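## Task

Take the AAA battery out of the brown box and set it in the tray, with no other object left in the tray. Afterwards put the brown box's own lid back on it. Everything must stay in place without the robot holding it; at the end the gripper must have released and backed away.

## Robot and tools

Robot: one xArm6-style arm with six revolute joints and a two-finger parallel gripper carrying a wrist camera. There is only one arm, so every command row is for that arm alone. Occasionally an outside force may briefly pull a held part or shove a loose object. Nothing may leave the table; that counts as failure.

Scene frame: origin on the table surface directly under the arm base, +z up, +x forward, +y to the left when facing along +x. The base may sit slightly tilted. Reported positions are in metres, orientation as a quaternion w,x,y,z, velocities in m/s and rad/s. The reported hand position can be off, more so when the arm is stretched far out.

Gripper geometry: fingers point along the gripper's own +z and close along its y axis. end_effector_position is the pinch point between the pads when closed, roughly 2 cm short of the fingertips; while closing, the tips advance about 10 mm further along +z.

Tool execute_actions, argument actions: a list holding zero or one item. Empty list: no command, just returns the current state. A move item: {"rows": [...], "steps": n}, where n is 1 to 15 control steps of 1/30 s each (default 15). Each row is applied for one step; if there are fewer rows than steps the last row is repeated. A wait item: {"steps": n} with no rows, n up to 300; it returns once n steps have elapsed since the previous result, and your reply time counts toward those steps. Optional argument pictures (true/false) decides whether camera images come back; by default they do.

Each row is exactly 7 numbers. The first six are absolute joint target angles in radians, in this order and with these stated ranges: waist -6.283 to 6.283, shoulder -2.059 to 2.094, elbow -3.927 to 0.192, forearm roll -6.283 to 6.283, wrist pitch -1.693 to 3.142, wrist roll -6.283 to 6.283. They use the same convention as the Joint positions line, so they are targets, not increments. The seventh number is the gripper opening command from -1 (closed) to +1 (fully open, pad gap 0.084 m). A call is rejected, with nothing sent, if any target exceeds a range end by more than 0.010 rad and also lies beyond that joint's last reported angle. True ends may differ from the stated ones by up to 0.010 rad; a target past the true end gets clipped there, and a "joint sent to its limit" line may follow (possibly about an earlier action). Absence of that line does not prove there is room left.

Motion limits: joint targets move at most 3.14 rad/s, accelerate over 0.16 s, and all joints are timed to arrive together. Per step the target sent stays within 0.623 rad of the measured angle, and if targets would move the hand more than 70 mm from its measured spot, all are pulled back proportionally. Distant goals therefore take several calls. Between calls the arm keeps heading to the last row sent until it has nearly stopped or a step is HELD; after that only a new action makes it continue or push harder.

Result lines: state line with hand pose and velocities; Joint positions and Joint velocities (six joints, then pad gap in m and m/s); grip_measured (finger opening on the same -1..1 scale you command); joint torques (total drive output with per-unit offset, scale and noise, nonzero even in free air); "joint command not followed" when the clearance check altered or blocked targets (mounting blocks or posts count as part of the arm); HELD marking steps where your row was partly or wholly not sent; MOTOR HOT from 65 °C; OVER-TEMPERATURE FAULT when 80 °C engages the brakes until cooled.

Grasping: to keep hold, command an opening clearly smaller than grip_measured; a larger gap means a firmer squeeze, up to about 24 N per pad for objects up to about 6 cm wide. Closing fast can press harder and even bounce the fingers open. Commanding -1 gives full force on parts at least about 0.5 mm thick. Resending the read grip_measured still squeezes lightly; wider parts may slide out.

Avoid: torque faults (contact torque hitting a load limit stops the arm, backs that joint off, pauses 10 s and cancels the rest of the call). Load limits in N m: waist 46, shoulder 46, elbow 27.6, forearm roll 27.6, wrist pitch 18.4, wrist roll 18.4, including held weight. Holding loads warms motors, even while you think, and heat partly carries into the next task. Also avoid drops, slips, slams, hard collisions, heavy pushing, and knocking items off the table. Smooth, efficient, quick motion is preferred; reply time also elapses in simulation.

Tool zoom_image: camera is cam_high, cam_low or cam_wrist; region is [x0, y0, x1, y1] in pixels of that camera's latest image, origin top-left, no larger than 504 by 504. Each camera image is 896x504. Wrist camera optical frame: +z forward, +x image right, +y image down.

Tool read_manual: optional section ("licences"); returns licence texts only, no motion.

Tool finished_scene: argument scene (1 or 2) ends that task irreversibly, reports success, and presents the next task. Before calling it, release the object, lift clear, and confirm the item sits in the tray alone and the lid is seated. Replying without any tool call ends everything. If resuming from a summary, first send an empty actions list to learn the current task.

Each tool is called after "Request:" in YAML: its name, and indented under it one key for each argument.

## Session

Request:
execute_actions:
  actions: []

Scene clock: 0.00 s of 8400.00 s.
end_effector_position=(+0.1688, +0.1447, +0.1831) grip_measured=+1.00 end_effector_quat_wxyz=(+0.366, +0.674, -0.633, +0.106) end_effector_velocity=(-0.000, +0.000, +0.000) end_effector_angular_velocity=(+0.001, +0.001, +0.000)
Joint positions: [ 0.587 -0.712 -0.367 -0.076  1.431  2.101  0.084]
Joint velocities: [ 0.    -0.001 -0.     0.001  0.    -0.001 -0.   ]
Joint torques (N m, as the arm reports them, + toward a larger angle): no reading
Motor temperatures (°C, as the motors report them): [25 29 33 30 31 34]

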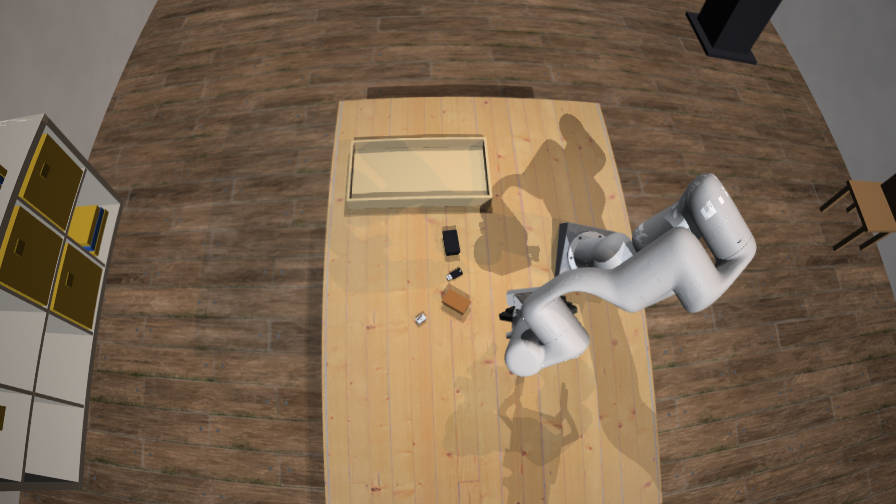

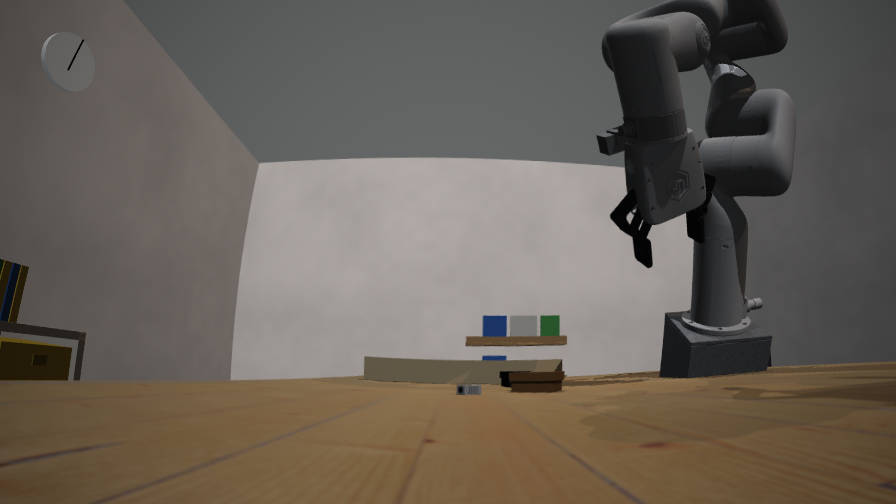

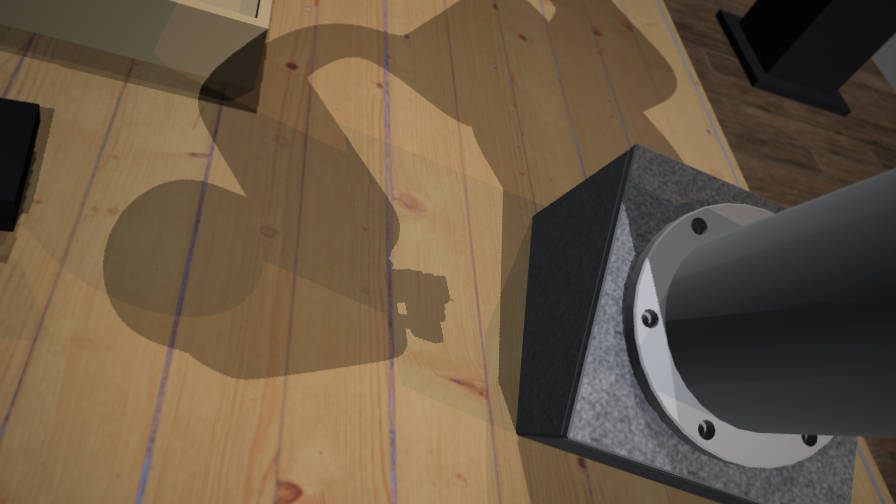

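Request:
execute_actions:
  actions:
    - {"rows":[[-0.242,-0.39,-0.453,0.574,0.927,-0.14,1]]}
  pictures: false

Request:
execute_actions:
  actions:
    - {"steps":30}

Scene clock: 14.60 s of 8400.00 s.
end_effector_position=(+0.3012, +0.1171, +0.1624) grip_measured=+1.00 end_effector_quat_wxyz=(+0.085, +0.680, -0.727, -0.038) end_effector_velocity=(+0.257, -0.238, +0.073) end_effector_angular_velocity=(+0.702, -0.863, +0.902)
Joint positions: [-0.048 -0.455 -0.435  0.439  1.031  1.323  0.084]
Joint velocities: [-1.109  0.373 -0.1    0.77  -0.589 -2.48  -0.   ]
Joint torques (N m, as the arm reports them, + toward a larger angle): [ -0.63  -7.26 -18.49  -2.28  -0.81  -1.12]
Motor temperatures (°C, as the motors report them): [25 29 36 30 31 34]
Steps of this call (steps 1 to 90: nothing new was sent; then 11.10 s passed at rest; steps 91 to 105: all 15 steps of this action). Readings (joint positions):
91: [0.586 -0.712 -0.367 -0.076 1.431 2.100]
92: [0.580 -0.709 -0.368 -0.068 1.424 2.092]
94: [0.523 -0.680 -0.376 -0.009 1.377 2.033]
98: [0.280 -0.567 -0.406 0.212 1.206 1.793]
105: the state above

Scene clock: 15.60 s of 8400.00 s.
end_effector_position=(+0.3420, +0.0658, +0.1799) grip_measured=+1.00 end_effector_quat_wxyz=(+0.001, +0.975, -0.222, +0.000) end_effector_velocity=(+0.001, -0.000, +0.001) end_effector_angular_velocity=(-0.002, -0.001, +0.004)
Joint positions: [-0.242 -0.39  -0.453  0.574  0.927 -0.14   0.084]
Joint velocities: [-0.    -0.001 -0.001 -0.001 -0.    -0.002  0.   ]
Joint torques (N m, as the arm reports them, + toward a larger angle): [ -2.81  -6.8  -19.96  -1.8   -1.38  -0.64]
Motor temperatures (°C, as the motors report them): [25 29 36 30 31 34]
Steps of this call (steps 1 to 30: the robot went on to your last target). Readings (joint positions):
1: [-0.084 -0.443 -0.439 0.464 1.012 1.236]
2: [-0.117 -0.432 -0.442 0.487 0.994 1.143]
4: [-0.171 -0.414 -0.446 0.524 0.965 0.944]
8: [-0.224 -0.396 -0.451 0.561 0.937 0.535]
30: the state above

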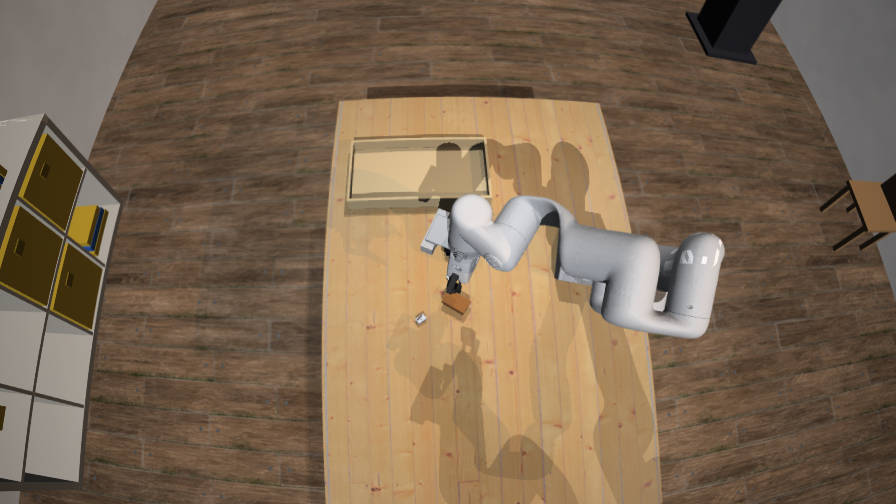

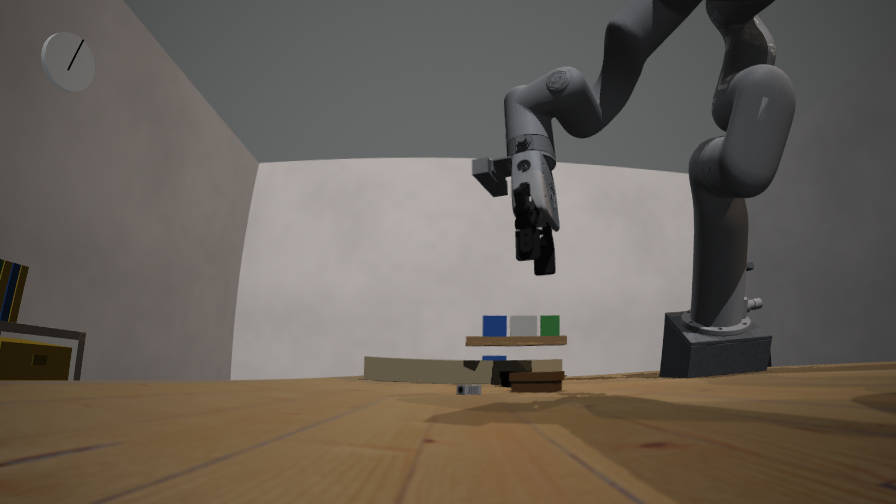

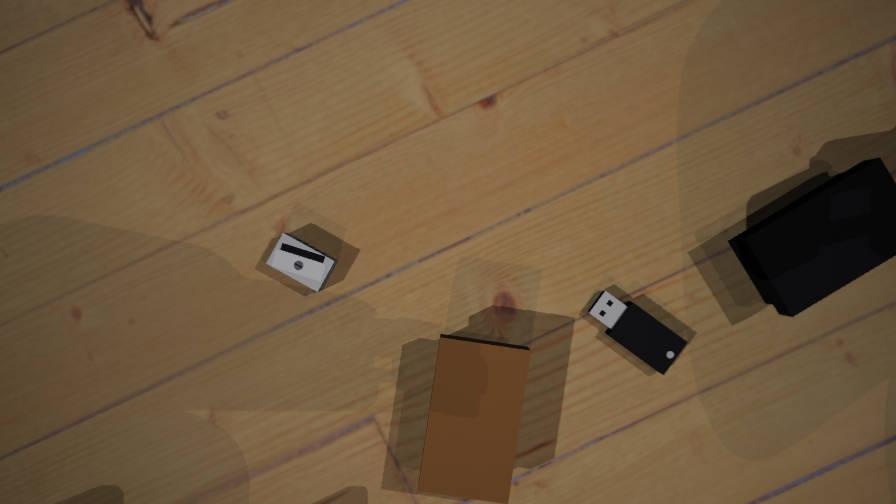

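Request:
execute_actions:
  actions:
    - {"rows":[[-0.031,-0.186,-0.418,0.774,0.654,-0.067,0.45]]}

Scene clock: 30.43 s of 8400.00 s.
end_effector_position=(+0.3490, +0.0830, +0.1016) grip_measured=+0.44 end_effector_quat_wxyz=(-0.000, +0.959, -0.283, +0.002) end_effector_velocity=(+0.001, -0.001, -0.002) end_effector_angular_velocity=(-0.005, -0.010, -0.012)
Joint positions: [-0.033 -0.188 -0.419  0.773  0.655 -0.067  0.063]
Joint velocities: [ 0.009  0.006  0.003  0.013 -0.021  0.006 -0.   ]
Joint torques (N m, as the arm reports them, + toward a larger angle): [ -3.73  -8.86 -15.52  -1.95  -1.34  -0.79]
Motor temperatures (°C, as the motors report them): [25 29 38 30 32 34]
Steps of this call (steps 1 to 15: the robot went on to your last target; steps 16 to 90: nothing new was sent; then 11.33 s passed at rest; steps 91 to 105: all 15 steps of this action). Readings (joint positions):
91: [-0.242 -0.390 -0.453 0.575 0.926 -0.140]
92: [-0.237 -0.385 -0.453 0.580 0.918 -0.138]
94: [-0.193 -0.345 -0.448 0.622 0.858 -0.122]
98: [-0.061 -0.213 -0.420 0.743 0.699 -0.079]
105: the state above

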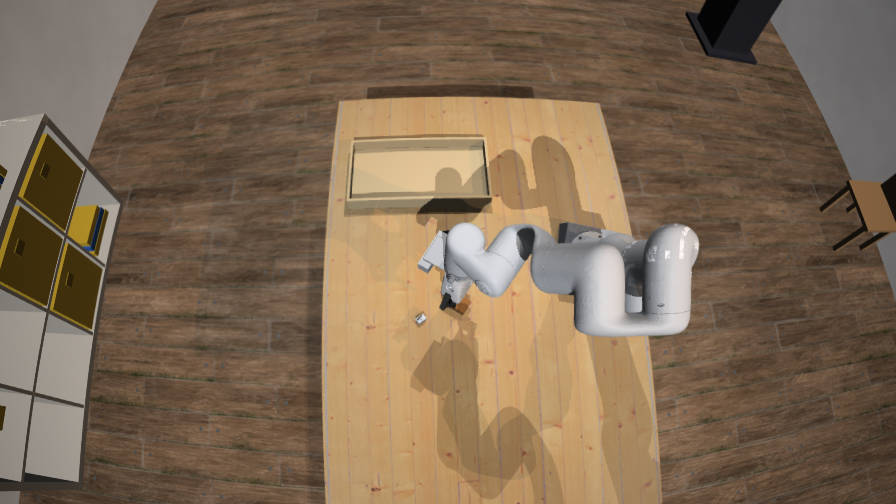

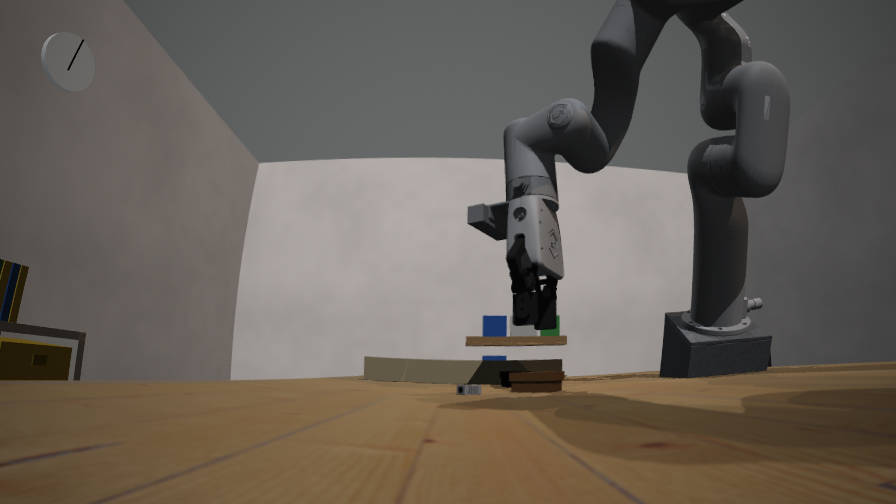

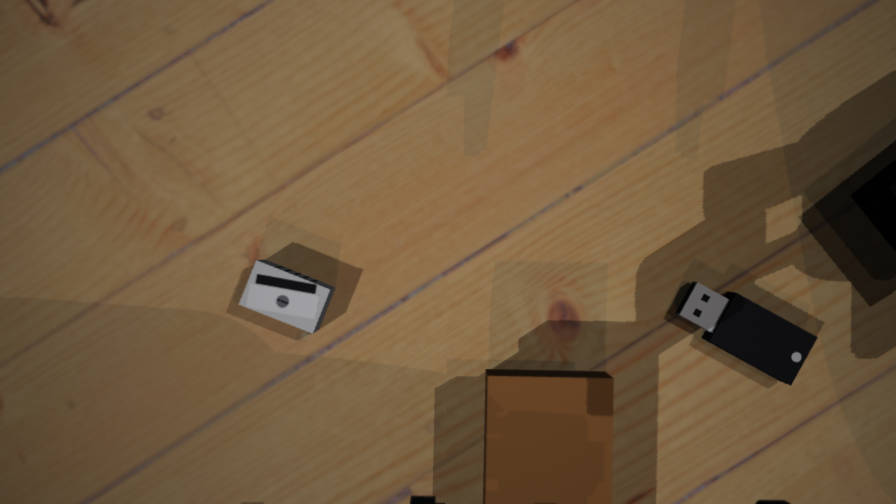

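Request:
execute_actions:
  actions:
    - {"rows":[[0.03,-0.075,-0.436,0.9,0.565,-0.15,0.45],[0.03,-0.075,-0.436,0.9,0.565,-0.15,0.45],[0.03,-0.075,-0.436,0.9,0.565,-0.15,0.45],[0.03,-0.075,-0.436,0.9,0.565,-0.15,0.45],[0.03,-0.075,-0.436,0.9,0.565,-0.15,0.45],[0.108,0.043,-0.462,1.055,0.488,-0.25,0.45]]}

Request:
execute_actions:
  actions:
    - {"rows":[[0.108,0.043,-0.462,1.055,0.488,-0.25,-0.45]]}

Scene clock: 37.40 s of 8400.00 s.
end_effector_position=(+0.3467, +0.0845, +0.0375) grip_measured=+0.44 end_effector_quat_wxyz=(+0.001, +0.958, -0.287, -0.001) end_effector_velocity=(+0.021, +0.004, -0.000) end_effector_angular_velocity=(-0.008, -0.056, +0.014)
Joint positions: [ 0.106  0.04  -0.46   1.05   0.491 -0.246  0.063]
Joint velocities: [ 0.026  0.024 -0.036  0.07  -0.046 -0.047  0.   ]
Joint torques (N m, as the arm reports them, + toward a larger angle): [ -4.17 -11.3  -11.33  -2.11  -1.38  -0.69]
Motor temperatures (°C, as the motors report them): [25 29 38 30 32 34]
Steps of this call (steps 1 to 15: the robot went on to your last target; steps 16 to 90: nothing new was sent; then 3.47 s passed at rest; steps 91 to 105: all 15 steps of this action). Readings (joint positions):
91: [-0.031 -0.186 -0.418 0.775 0.653 -0.068]
92: [-0.028 -0.180 -0.419 0.782 0.648 -0.073]
94: [-0.004 -0.139 -0.428 0.831 0.613 -0.105]
98: [0.040 -0.060 -0.439 0.921 0.556 -0.164]
105: the state above

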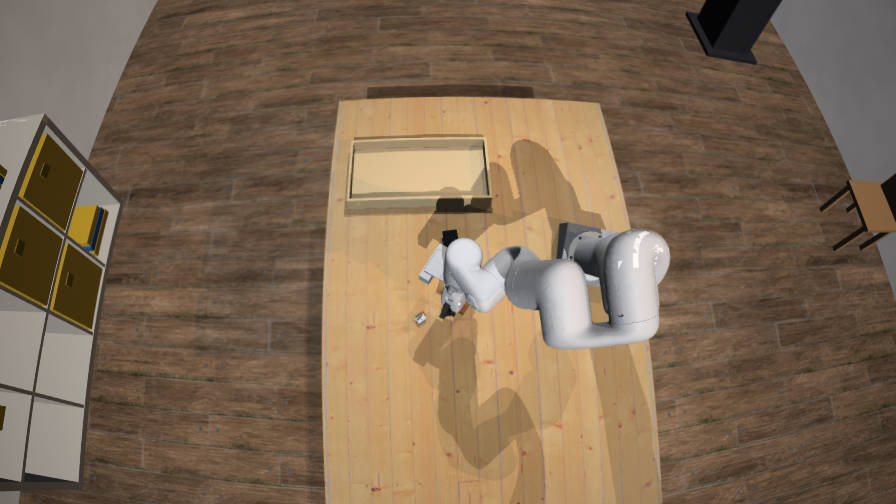

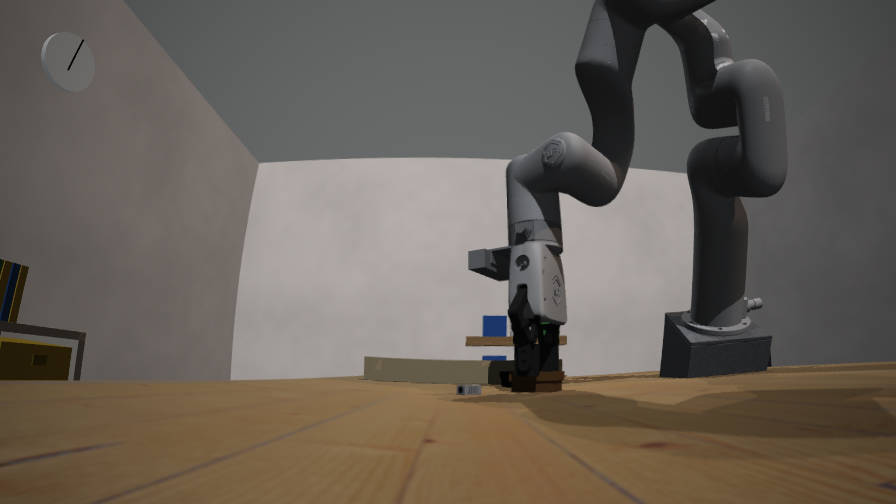

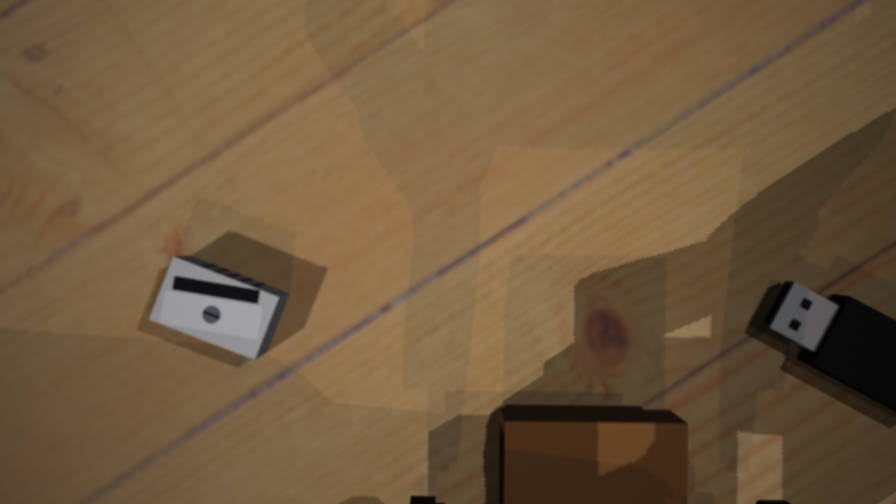

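Scene clock: 37.90 s of 8400.00 s.
end_effector_position=(+0.3478, +0.0846, +0.0373) grip_measured=-0.17 end_effector_quat_wxyz=(+0.001, +0.958, -0.287, +0.000) end_effector_velocity=(-0.000, +0.000, -0.000) end_effector_angular_velocity=(+0.000, +0.001, +0.001)
Joint positions: [ 0.108  0.042 -0.462  1.055  0.488 -0.25   0.037]
Joint velocities: [ 0.001  0.001 -0.001 -0.     0.001 -0.001  0.   ]
Joint torques (N m, as the arm reports them, + toward a larger angle): [ -3.44  -9.17 -10.45  -1.52  -1.09  -0.73]
Motor temperatures (°C, as the motors report them): [25 29 38 30 32 34]
Steps of this call (steps 1 to 15: all 15 steps of this action). Readings (joint positions):
1: [0.106 0.041 -0.461 1.052 0.490 -0.248]
2: [0.107 0.041 -0.462 1.053 0.489 -0.249]
4: [0.107 0.041 -0.462 1.054 0.488 -0.249]
8: [0.107 0.042 -0.462 1.055 0.488 -0.250]
15: the state above

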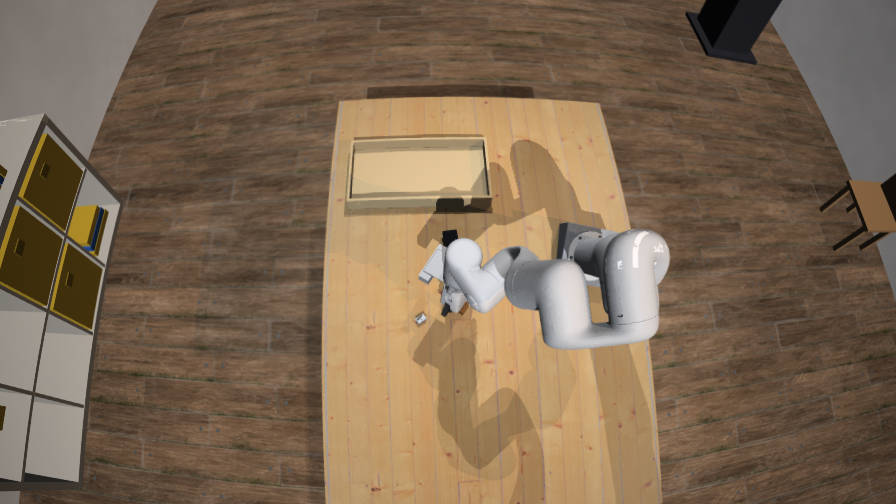

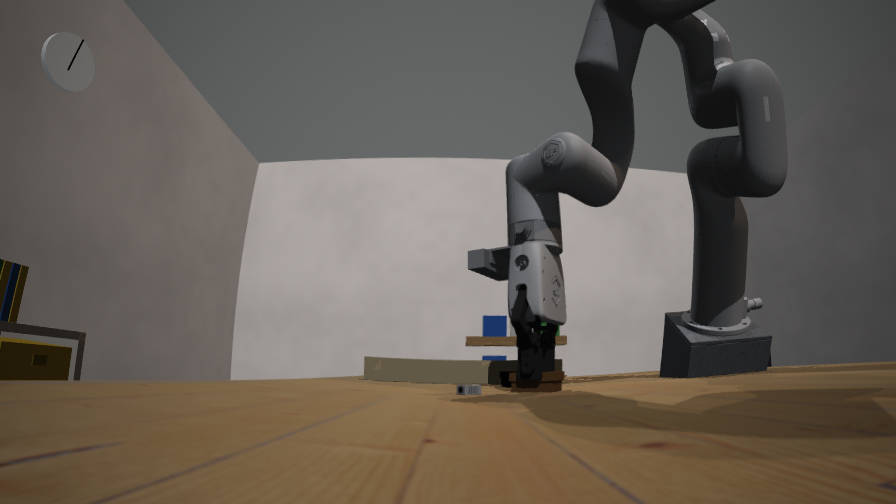

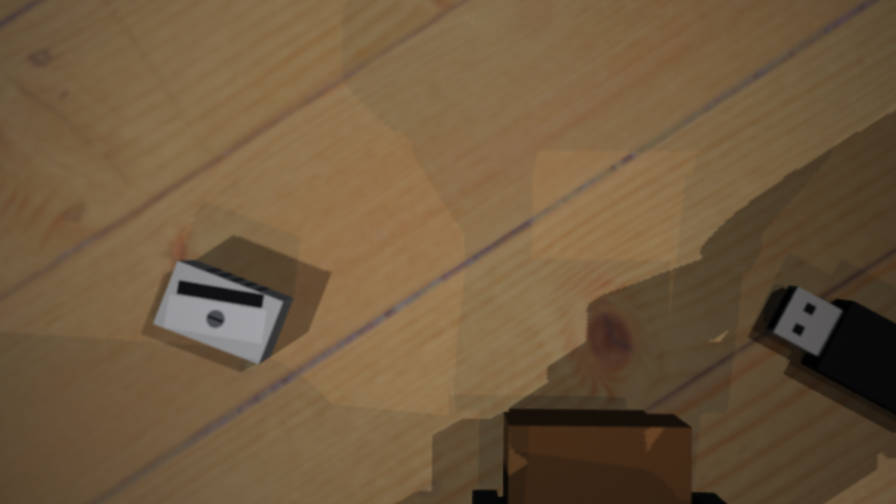

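Request:
execute_actions:
  actions:
    - {"rows":[[0.095,0.023,-0.457,1.028,0.5,-0.232,-0.45],[0.085,0.008,-0.454,1.008,0.51,-0.22,-0.45],[0.075,-0.008,-0.45,0.988,0.52,-0.207,-0.45],[0.065,-0.023,-0.447,0.968,0.53,-0.194,-0.45],[0.055,-0.04,-0.444,0.948,0.54,-0.18,-0.45],[0.045,-0.056,-0.44,0.926,0.552,-0.165,-0.45],[0.034,-0.075,-0.436,0.9,0.565,-0.15,-0.45],[0.01,-0.11,-0.43,0.86,0.595,-0.12,-0.45],[-0.031,-0.186,-0.418,0.774,0.654,-0.067,-0.45]]}

Request:
execute_actions:
  actions:
    - {"rows":[[-0.344,-0.059,-0.288,0.895,0.588,-0.366,-0.45]]}

Request:
zoom_image:
  camera: "cam_high"
  region: [400,220,540,340]

Scene clock: 45.73 s of 8400.00 s.
end_effector_position=(+0.3503, +0.0835, +0.0992) grip_measured=-0.17 end_effector_quat_wxyz=(-0.001, +0.959, -0.283, +0.003) end_effector_velocity=(-0.022, -0.005, +0.029) end_effector_angular_velocity=(-0.011, +0.053, -0.011)
Joint positions: [-0.026 -0.178 -0.421  0.786  0.645 -0.075  0.037]
Joint velocities: [-0.081 -0.132  0.042 -0.177  0.131  0.119 -0.   ]
Joint torques (N m, as the arm reports them, + toward a larger angle): [ -2.32  -5.88 -14.08  -0.89  -1.34  -0.8 ]
Motor temperatures (°C, as the motors report them): [25 29 36 30 32 34]
Steps of this call (steps 1 to 15: the robot went on to your last target; steps 16 to 90: nothing new was sent; then 4.33 s passed at rest; steps 91 to 105: all 15 steps of this action). Readings (joint positions):
91: [0.108 0.043 -0.462 1.055 0.488 -0.250]
92: [0.106 0.040 -0.461 1.049 0.491 -0.246]
94: [0.095 0.024 -0.452 1.024 0.505 -0.230]
98: [0.057 -0.036 -0.442 0.950 0.541 -0.181]
105: the state above

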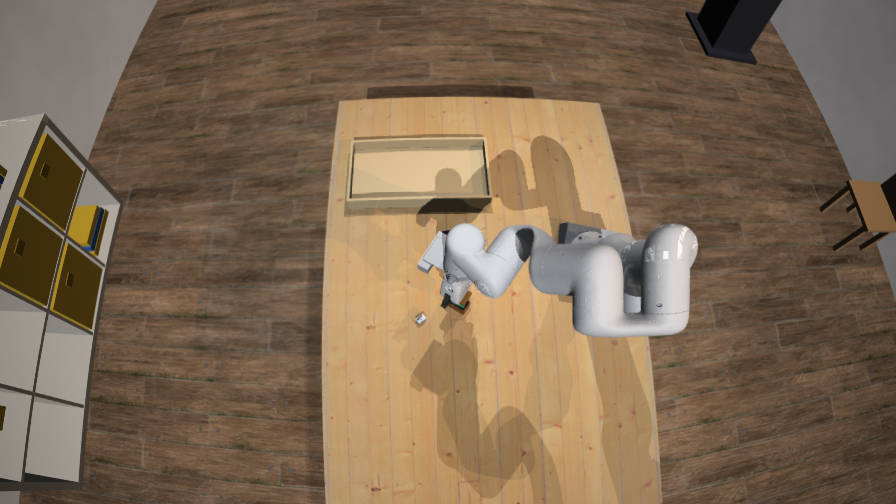

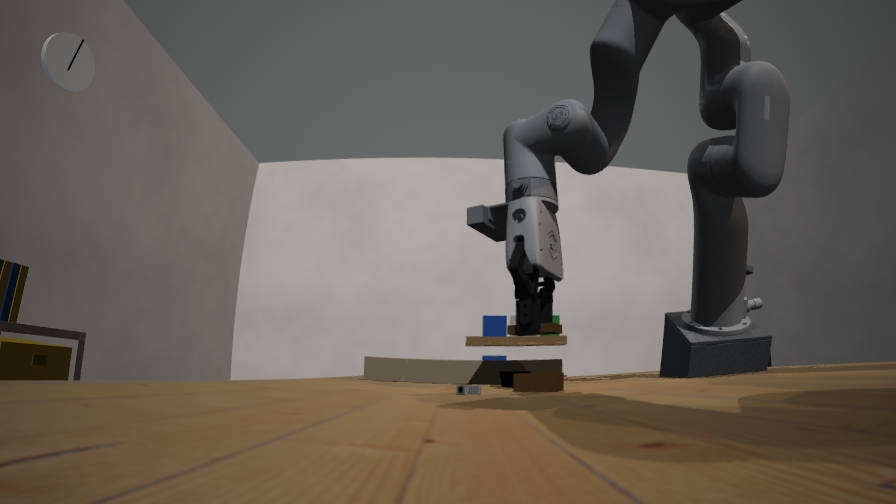

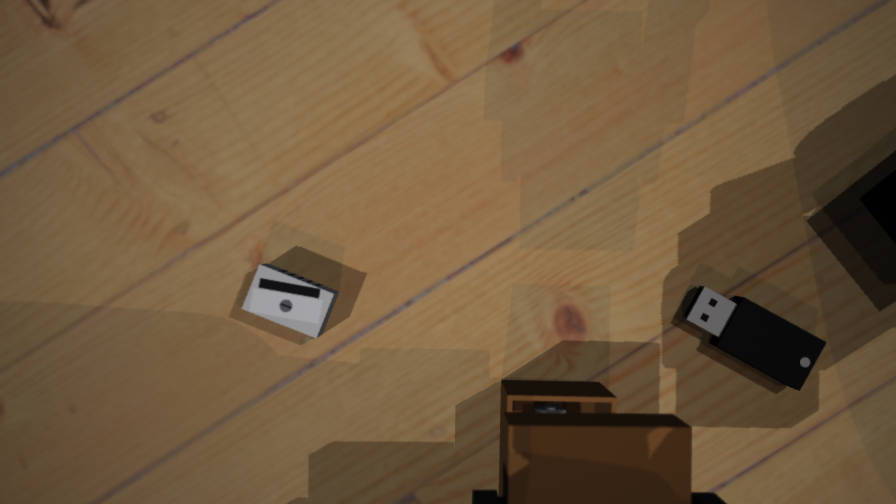

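Scene clock: 46.23 s of 8400.00 s.
end_effector_position=(+0.2727, -0.0267, +0.0800) grip_measured=-0.17 end_effector_quat_wxyz=(+0.000, +0.928, -0.374, -0.000) end_effector_velocity=(+0.008, -0.014, +0.008) end_effector_angular_velocity=(-0.015, -0.041, +0.008)
Joint positions: [-0.34  -0.06  -0.29   0.893  0.589 -0.362  0.037]
Joint velocities: [-0.041  0.002 -0.011  0.019 -0.015 -0.056 -0.   ]
Joint torques (N m, as the arm reports them, + toward a larger angle): [ -3.01  -7.74 -13.62  -1.69  -1.17  -0.81]
Motor temperatures (°C, as the motors report them): [25 29 36 30 32 34]
Steps of this call (steps 1 to 15: all 15 steps of this action). Readings (joint positions):
1: [-0.028 -0.181 -0.420 0.782 0.648 -0.073]
2: [-0.036 -0.180 -0.417 0.782 0.649 -0.079]
4: [-0.088 -0.160 -0.397 0.802 0.638 -0.130]
8: [-0.233 -0.101 -0.333 0.855 0.610 -0.262]
15: the state above

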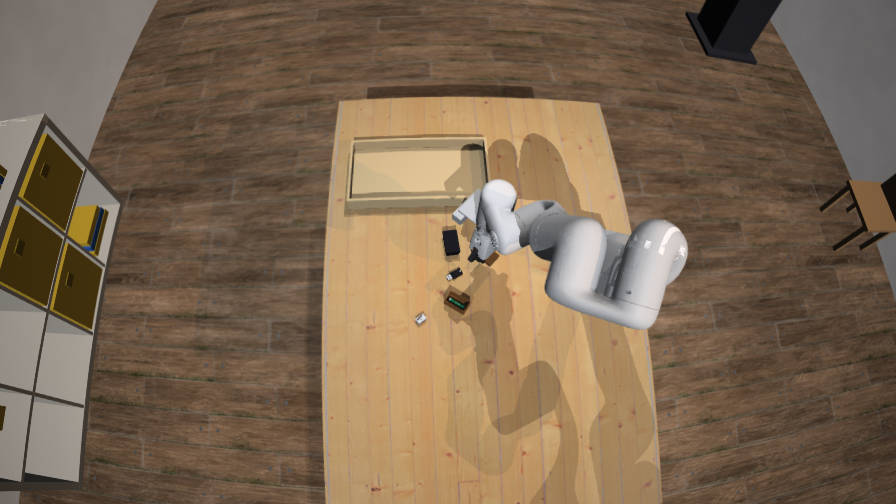

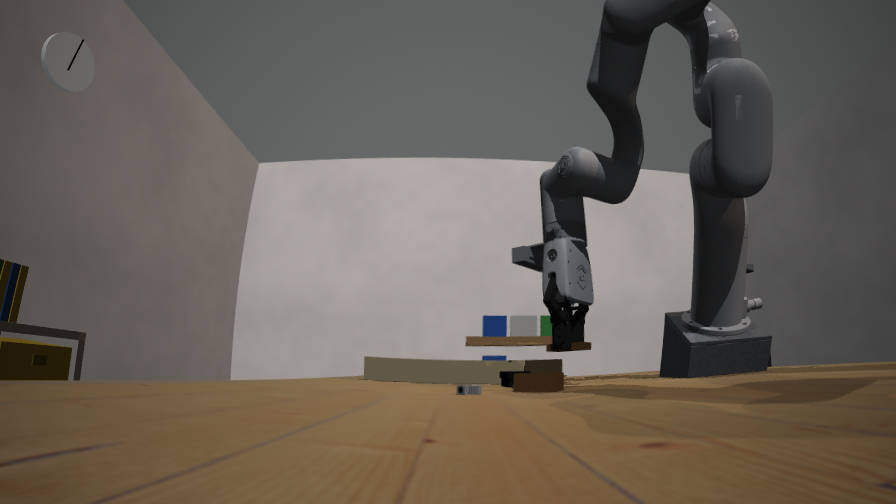

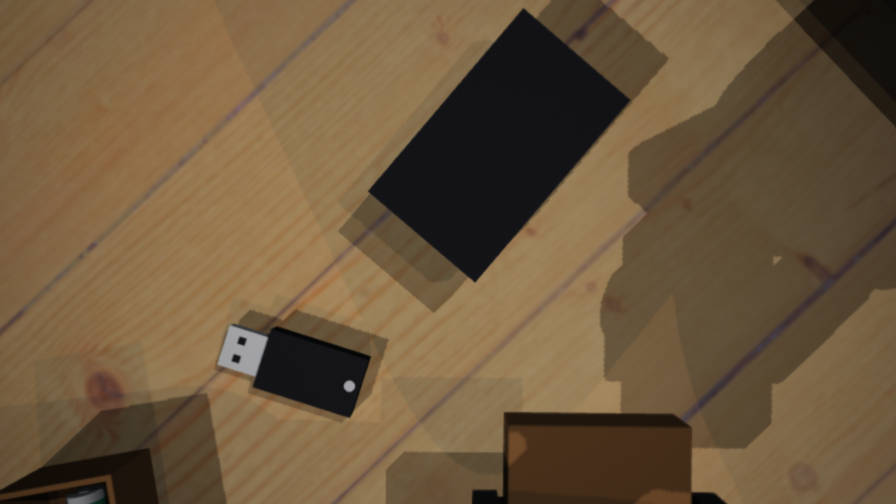

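Region (400, 220, 540, 340) of cam_high's 896x504 image, scaled by 3.600, with more detail than that image has; it fills the top 432 rows of this view, and the rest is white.

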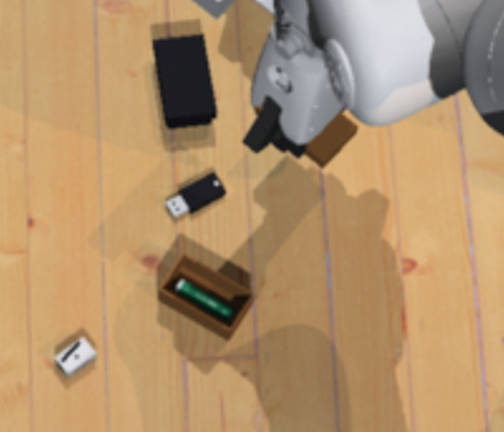

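Request:
execute_actions:
  actions:
    - {"rows":[[-0.28,0.05,-0.318,1.04,0.528,-0.47,-0.45],[-0.28,0.05,-0.318,1.04,0.528,-0.47,-0.45],[-0.28,0.05,-0.318,1.04,0.528,-0.47,-0.45],[-0.28,0.05,-0.318,1.04,0.528,-0.47,-0.45],[-0.211,0.163,-0.355,1.223,0.481,-0.597,-0.45],[-0.211,0.163,-0.355,1.223,0.481,-0.597,-0.45],[-0.211,0.163,-0.355,1.223,0.481,-0.597,-0.45],[-0.211,0.163,-0.355,1.223,0.481,-0.597,-0.45],[-0.188,0.199,-0.369,1.284,0.468,-0.642,-0.45]]}
  pictures: false

Request:
execute_actions:
  actions:
    - {"rows":[[-0.188,0.199,-0.369,1.284,0.468,-0.642,-0.45],[-0.188,0.199,-0.369,1.284,0.468,-0.642,-0.45],[-0.188,0.199,-0.369,1.284,0.468,-0.642,-0.45],[-0.188,0.199,-0.369,1.284,0.468,-0.642,0.3]]}
  pictures: false

Request:
execute_actions:
  actions:
    - {"rows":[[-0.344,-0.059,-0.288,0.895,0.588,-0.366,0.3]]}

Scene clock: 54.03 s of 8400.00 s.
end_effector_position=(+0.2720, -0.0269, +0.0229) grip_measured=-0.17 end_effector_quat_wxyz=(+0.001, +0.928, -0.374, +0.001) end_effector_velocity=(+0.026, -0.009, +0.002) end_effector_angular_velocity=(-0.044, -0.073, +0.016)
Joint positions: [-0.192  0.193 -0.367  1.275  0.469 -0.635  0.037]
Joint velocities: [ 0.022  0.022 -0.044  0.12  -0.053 -0.094 -0.001]
Joint torques (N m, as the arm reports them, + toward a larger angle): [-2.57 -6.15 -8.55 -1.95 -0.35 -0.73]
Motor temperatures (°C, as the motors report them): [25 29 36 30 32 34]
Steps of this call (steps 1 to 15: the robot went on to your last target; steps 16 to 90: nothing new was sent; then 4.30 s passed at rest; steps 91 to 105: all 15 steps of this action). Readings (joint positions):
91: [-0.344 -0.059 -0.288 0.896 0.588 -0.367]
92: [-0.341 -0.054 -0.290 0.903 0.584 -0.372]
94: [-0.318 -0.016 -0.302 0.955 0.562 -0.410]
98: [-0.253 0.094 -0.332 1.110 0.511 -0.519]
105: the state above

Scene clock: 54.53 s of 8400.00 s.
end_effector_position=(+0.2718, -0.0266, +0.0214) grip_measured=+0.29 end_effector_quat_wxyz=(+0.001, +0.928, -0.374, +0.001) end_effector_velocity=(+0.000, -0.000, +0.001) end_effector_angular_velocity=(-0.002, -0.003, +0.001)
Joint positions: [-0.188  0.199 -0.369  1.284  0.468 -0.642  0.056]
Joint velocities: [-0.001 -0.003  0.001  0.001 -0.001 -0.002  0.   ]
Joint torques (N m, as the arm reports them, + toward a larger angle): [-4.23 -9.69 -8.62 -1.75 -1.27 -0.75]
Motor temperatures (°C, as the motors report them): [25 29 36 30 32 34]
Steps of this call (steps 1 to 15: all 15 steps of this action). Readings (joint positions):
1: [-0.191 0.194 -0.368 1.278 0.468 -0.638]
2: [-0.191 0.194 -0.368 1.280 0.468 -0.639]
4: [-0.190 0.195 -0.369 1.282 0.467 -0.641]
8: [-0.188 0.199 -0.369 1.284 0.469 -0.642]
15: the state above

Scene clock: 55.03 s of 8400.00 s.
end_effector_position=(+0.2713, -0.0276, +0.0792) grip_measured=+0.29 end_effector_quat_wxyz=(-0.000, +0.927, -0.375, -0.000) end_effector_velocity=(-0.004, +0.000, +0.002) end_effector_angular_velocity=(+0.001, +0.015, -0.002)
Joint positions: [-0.343 -0.056 -0.288  0.898  0.587 -0.368  0.056]
Joint velocities: [-0.01  -0.012  0.006 -0.037  0.013  0.027  0.   ]
Joint torques (N m, as the arm reports them, + toward a larger angle): [ -3.46  -7.68 -14.18  -1.57  -1.24  -0.93]
Motor temperatures (°C, as the motors report them): [25 29 36 30 32 34]
Steps of this call (steps 1 to 15: all 15 steps of this action). Readings (joint positions):
1: [-0.188 0.199 -0.369 1.283 0.468 -0.641]
2: [-0.191 0.195 -0.367 1.276 0.471 -0.636]
4: [-0.213 0.158 -0.354 1.217 0.490 -0.594]
8: [-0.310 -0.004 -0.308 0.982 0.560 -0.429]
15: the state above

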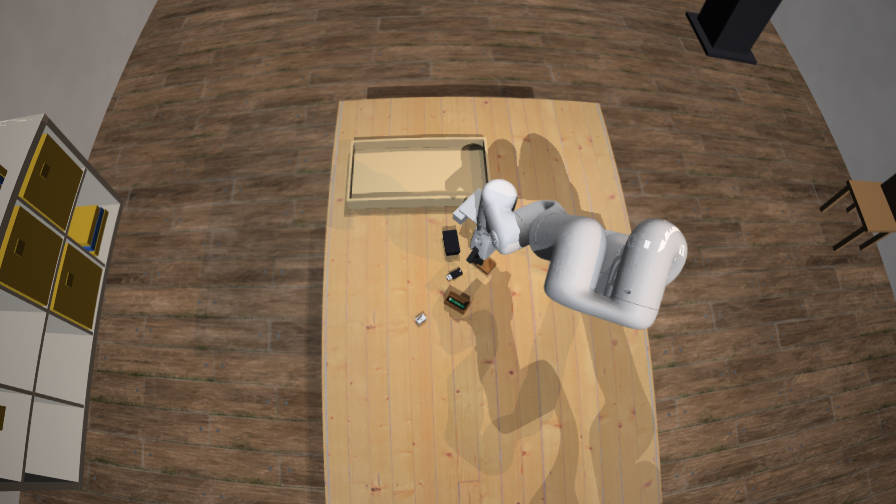

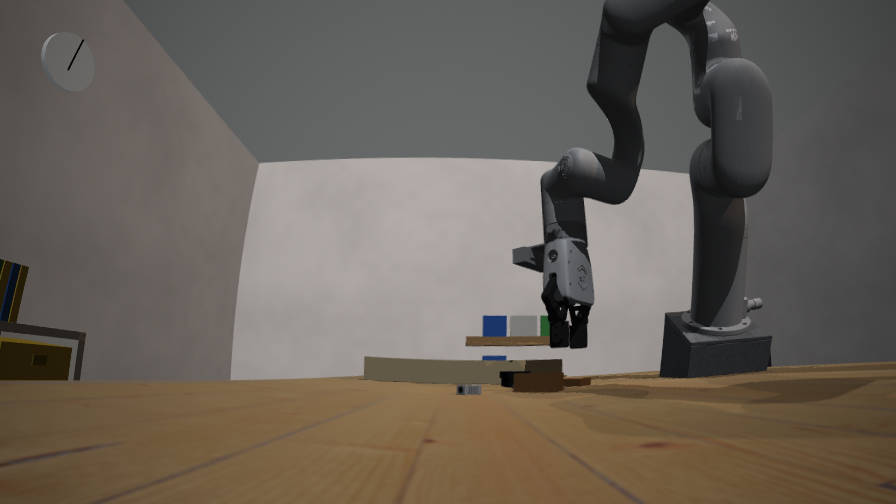

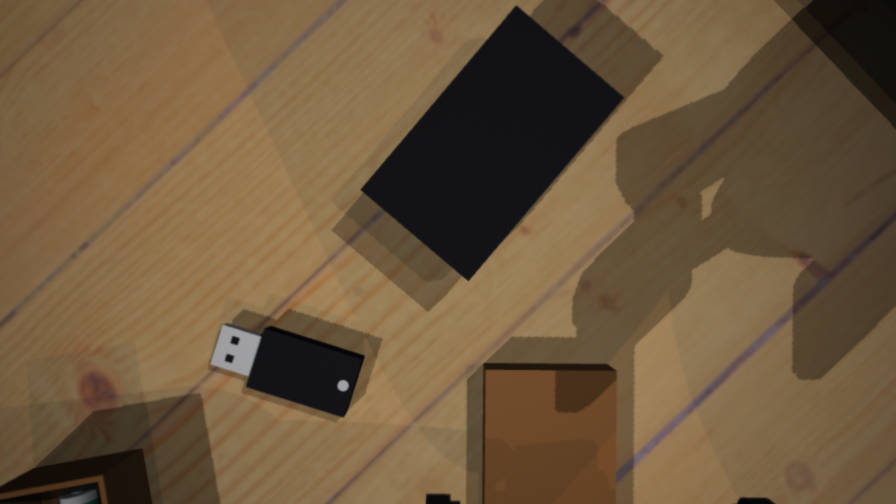

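Request:
execute_actions:
  actions:
    - {"rows":[[-0.4,-0.15,-0.4,0.7,0.8,-0.25,0.4],[-0.4,-0.15,-0.4,0.7,0.8,-0.25,0.4],[-0.4,-0.15,-0.4,0.7,0.8,-0.25,0.4],[-0.4,-0.15,-0.4,0.7,0.8,-0.25,0.4],[-0.4,-0.15,-0.4,0.7,0.8,-0.25,0.4],[-0.3,0.15,-0.9,0.58,1.35,-0.13,0.4]]}
  pictures: false

Request:
execute_actions:
  actions:
    - {"rows":[[-0.3,0.15,-0.9,0.58,1.35,-0.13,0.4],[-0.3,0.15,-0.9,0.58,1.35,-0.13,0.4],[-0.3,0.15,-0.9,0.58,1.35,-0.13,0.4],[-0.3,0.15,-0.9,0.58,1.35,-0.13,0.4],[-0.22,0.571,-1.192,0.575,1.603,-0.111,0.4]]}
  pictures: false

Request:
execute_actions:
  actions:
    - {"steps":12}

Scene clock: 83.57 s of 8400.00 s.
end_effector_position=(+0.3613, +0.0610, +0.1435) grip_measured=+0.39 end_effector_quat_wxyz=(-0.083, +0.939, -0.276, -0.187) end_effector_velocity=(+0.069, +0.137, +0.057) end_effector_angular_velocity=(+0.430, +0.885, +0.324)
Joint positions: [-0.312  0.109 -0.831  0.603  1.268 -0.149  0.061]
Joint velocities: [ 0.214  0.693 -1.104 -0.338  1.206  0.284  0.   ]
Joint torques (N m, as the arm reports them, + toward a larger angle): [ -8.75 -17.86  -8.31  -1.13  -1.23  -1.03]
Motor temperatures (°C, as the motors report them): [25 29 36 30 32 34]
Steps of this call (steps 1 to 15: the robot went on to your last target; steps 16 to 90: nothing new was sent; then 25.03 s passed at rest; steps 91 to 105: all 15 steps of this action). Readings (joint positions):
91: [-0.344 -0.059 -0.288 0.894 0.589 -0.366]
92: [-0.346 -0.062 -0.291 0.887 0.597 -0.361]
94: [-0.361 -0.084 -0.317 0.835 0.656 -0.330]
98: [-0.387 -0.130 -0.426 0.718 0.821 -0.255]
105: the state above

Scene clock: 84.07 s of 8400.00 s.
end_effector_position=(+0.3471, +0.0844, +0.0834) grip_measured=+0.39 end_effector_quat_wxyz=(-0.120, +0.869, -0.264, -0.400) end_effector_velocity=(-0.003, +0.012, -0.031) end_effector_angular_velocity=(+0.134, +0.243, +0.007)
Joint positions: [-0.222  0.558 -1.17   0.575  1.588 -0.112  0.061]
Joint velocities: [ 0.052  0.291 -0.255 -0.009  0.226  0.017  0.   ]
Joint torques (N m, as the arm reports them, + toward a larger angle): [ -9.35 -27.48 -19.49  -1.82   0.14  -0.91]
Motor temperatures (°C, as the motors report them): [25 29 36 30 32 34]
Steps of this call (steps 1 to 15: all 15 steps of this action). Readings (joint positions):
1: [-0.306 0.127 -0.860 0.594 1.300 -0.142]
2: [-0.303 0.137 -0.876 0.588 1.319 -0.137]
4: [-0.301 0.145 -0.889 0.583 1.338 -0.133]
8: [-0.289 0.209 -0.944 0.580 1.389 -0.128]
15: the state above

Scene clock: 84.47 s of 8400.00 s.
end_effector_position=(+0.3511, +0.0854, +0.0842) grip_measured=+0.39 end_effector_quat_wxyz=(-0.121, +0.869, -0.261, -0.403) end_effector_velocity=(-0.002, -0.000, -0.003) end_effector_angular_velocity=(+0.002, +0.008, -0.003)
Joint positions: [-0.22   0.57  -1.192  0.575  1.603 -0.111  0.061]
Joint velocities: [ 0.002  0.009 -0.002  0.001  0.001  0.001 -0.   ]
Joint torques (N m, as the arm reports them, + toward a larger angle): [ -7.68 -17.22 -14.89  -2.02   0.53  -0.73]
Motor temperatures (°C, as the motors report them): [25 29 36 30 32 34]
Steps of this call (steps 1 to 12: the robot went on to your last target). Readings (joint positions):
1: [-0.221 0.564 -1.177 0.575 1.594 -0.112]
2: [-0.221 0.566 -1.183 0.575 1.597 -0.111]
4: [-0.221 0.566 -1.190 0.575 1.601 -0.111]
8: [-0.221 0.568 -1.192 0.575 1.603 -0.111]
12: the state above

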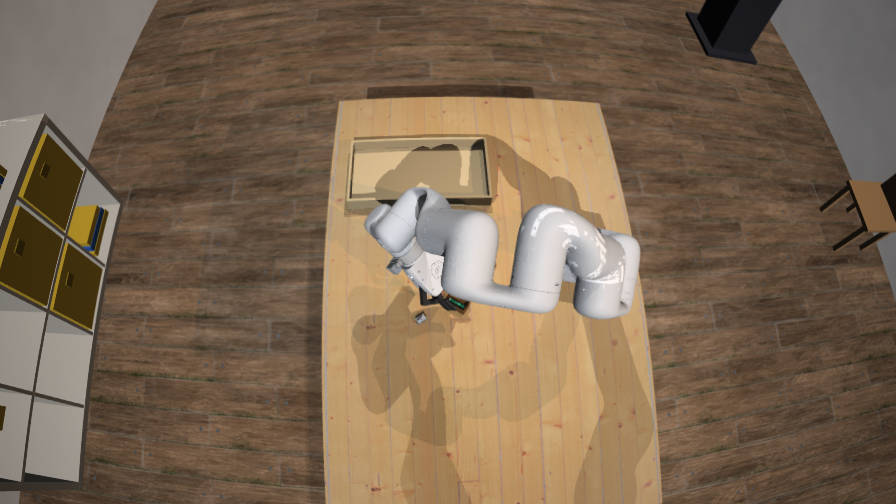

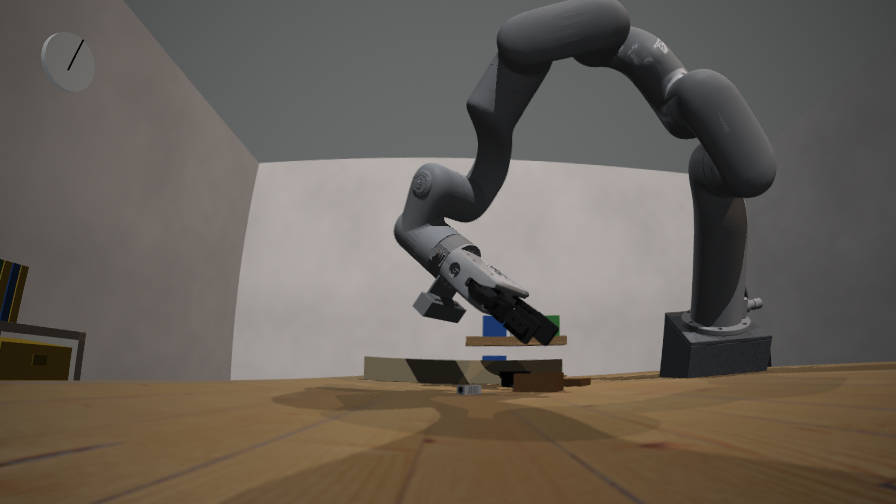

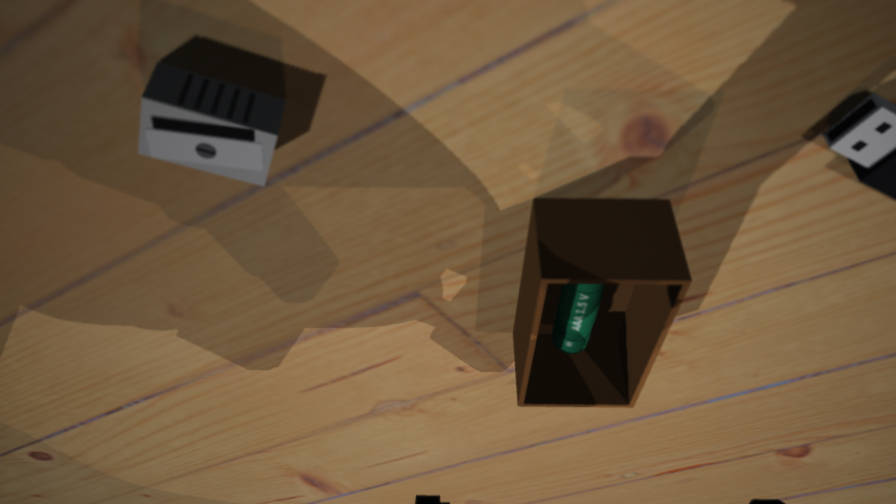

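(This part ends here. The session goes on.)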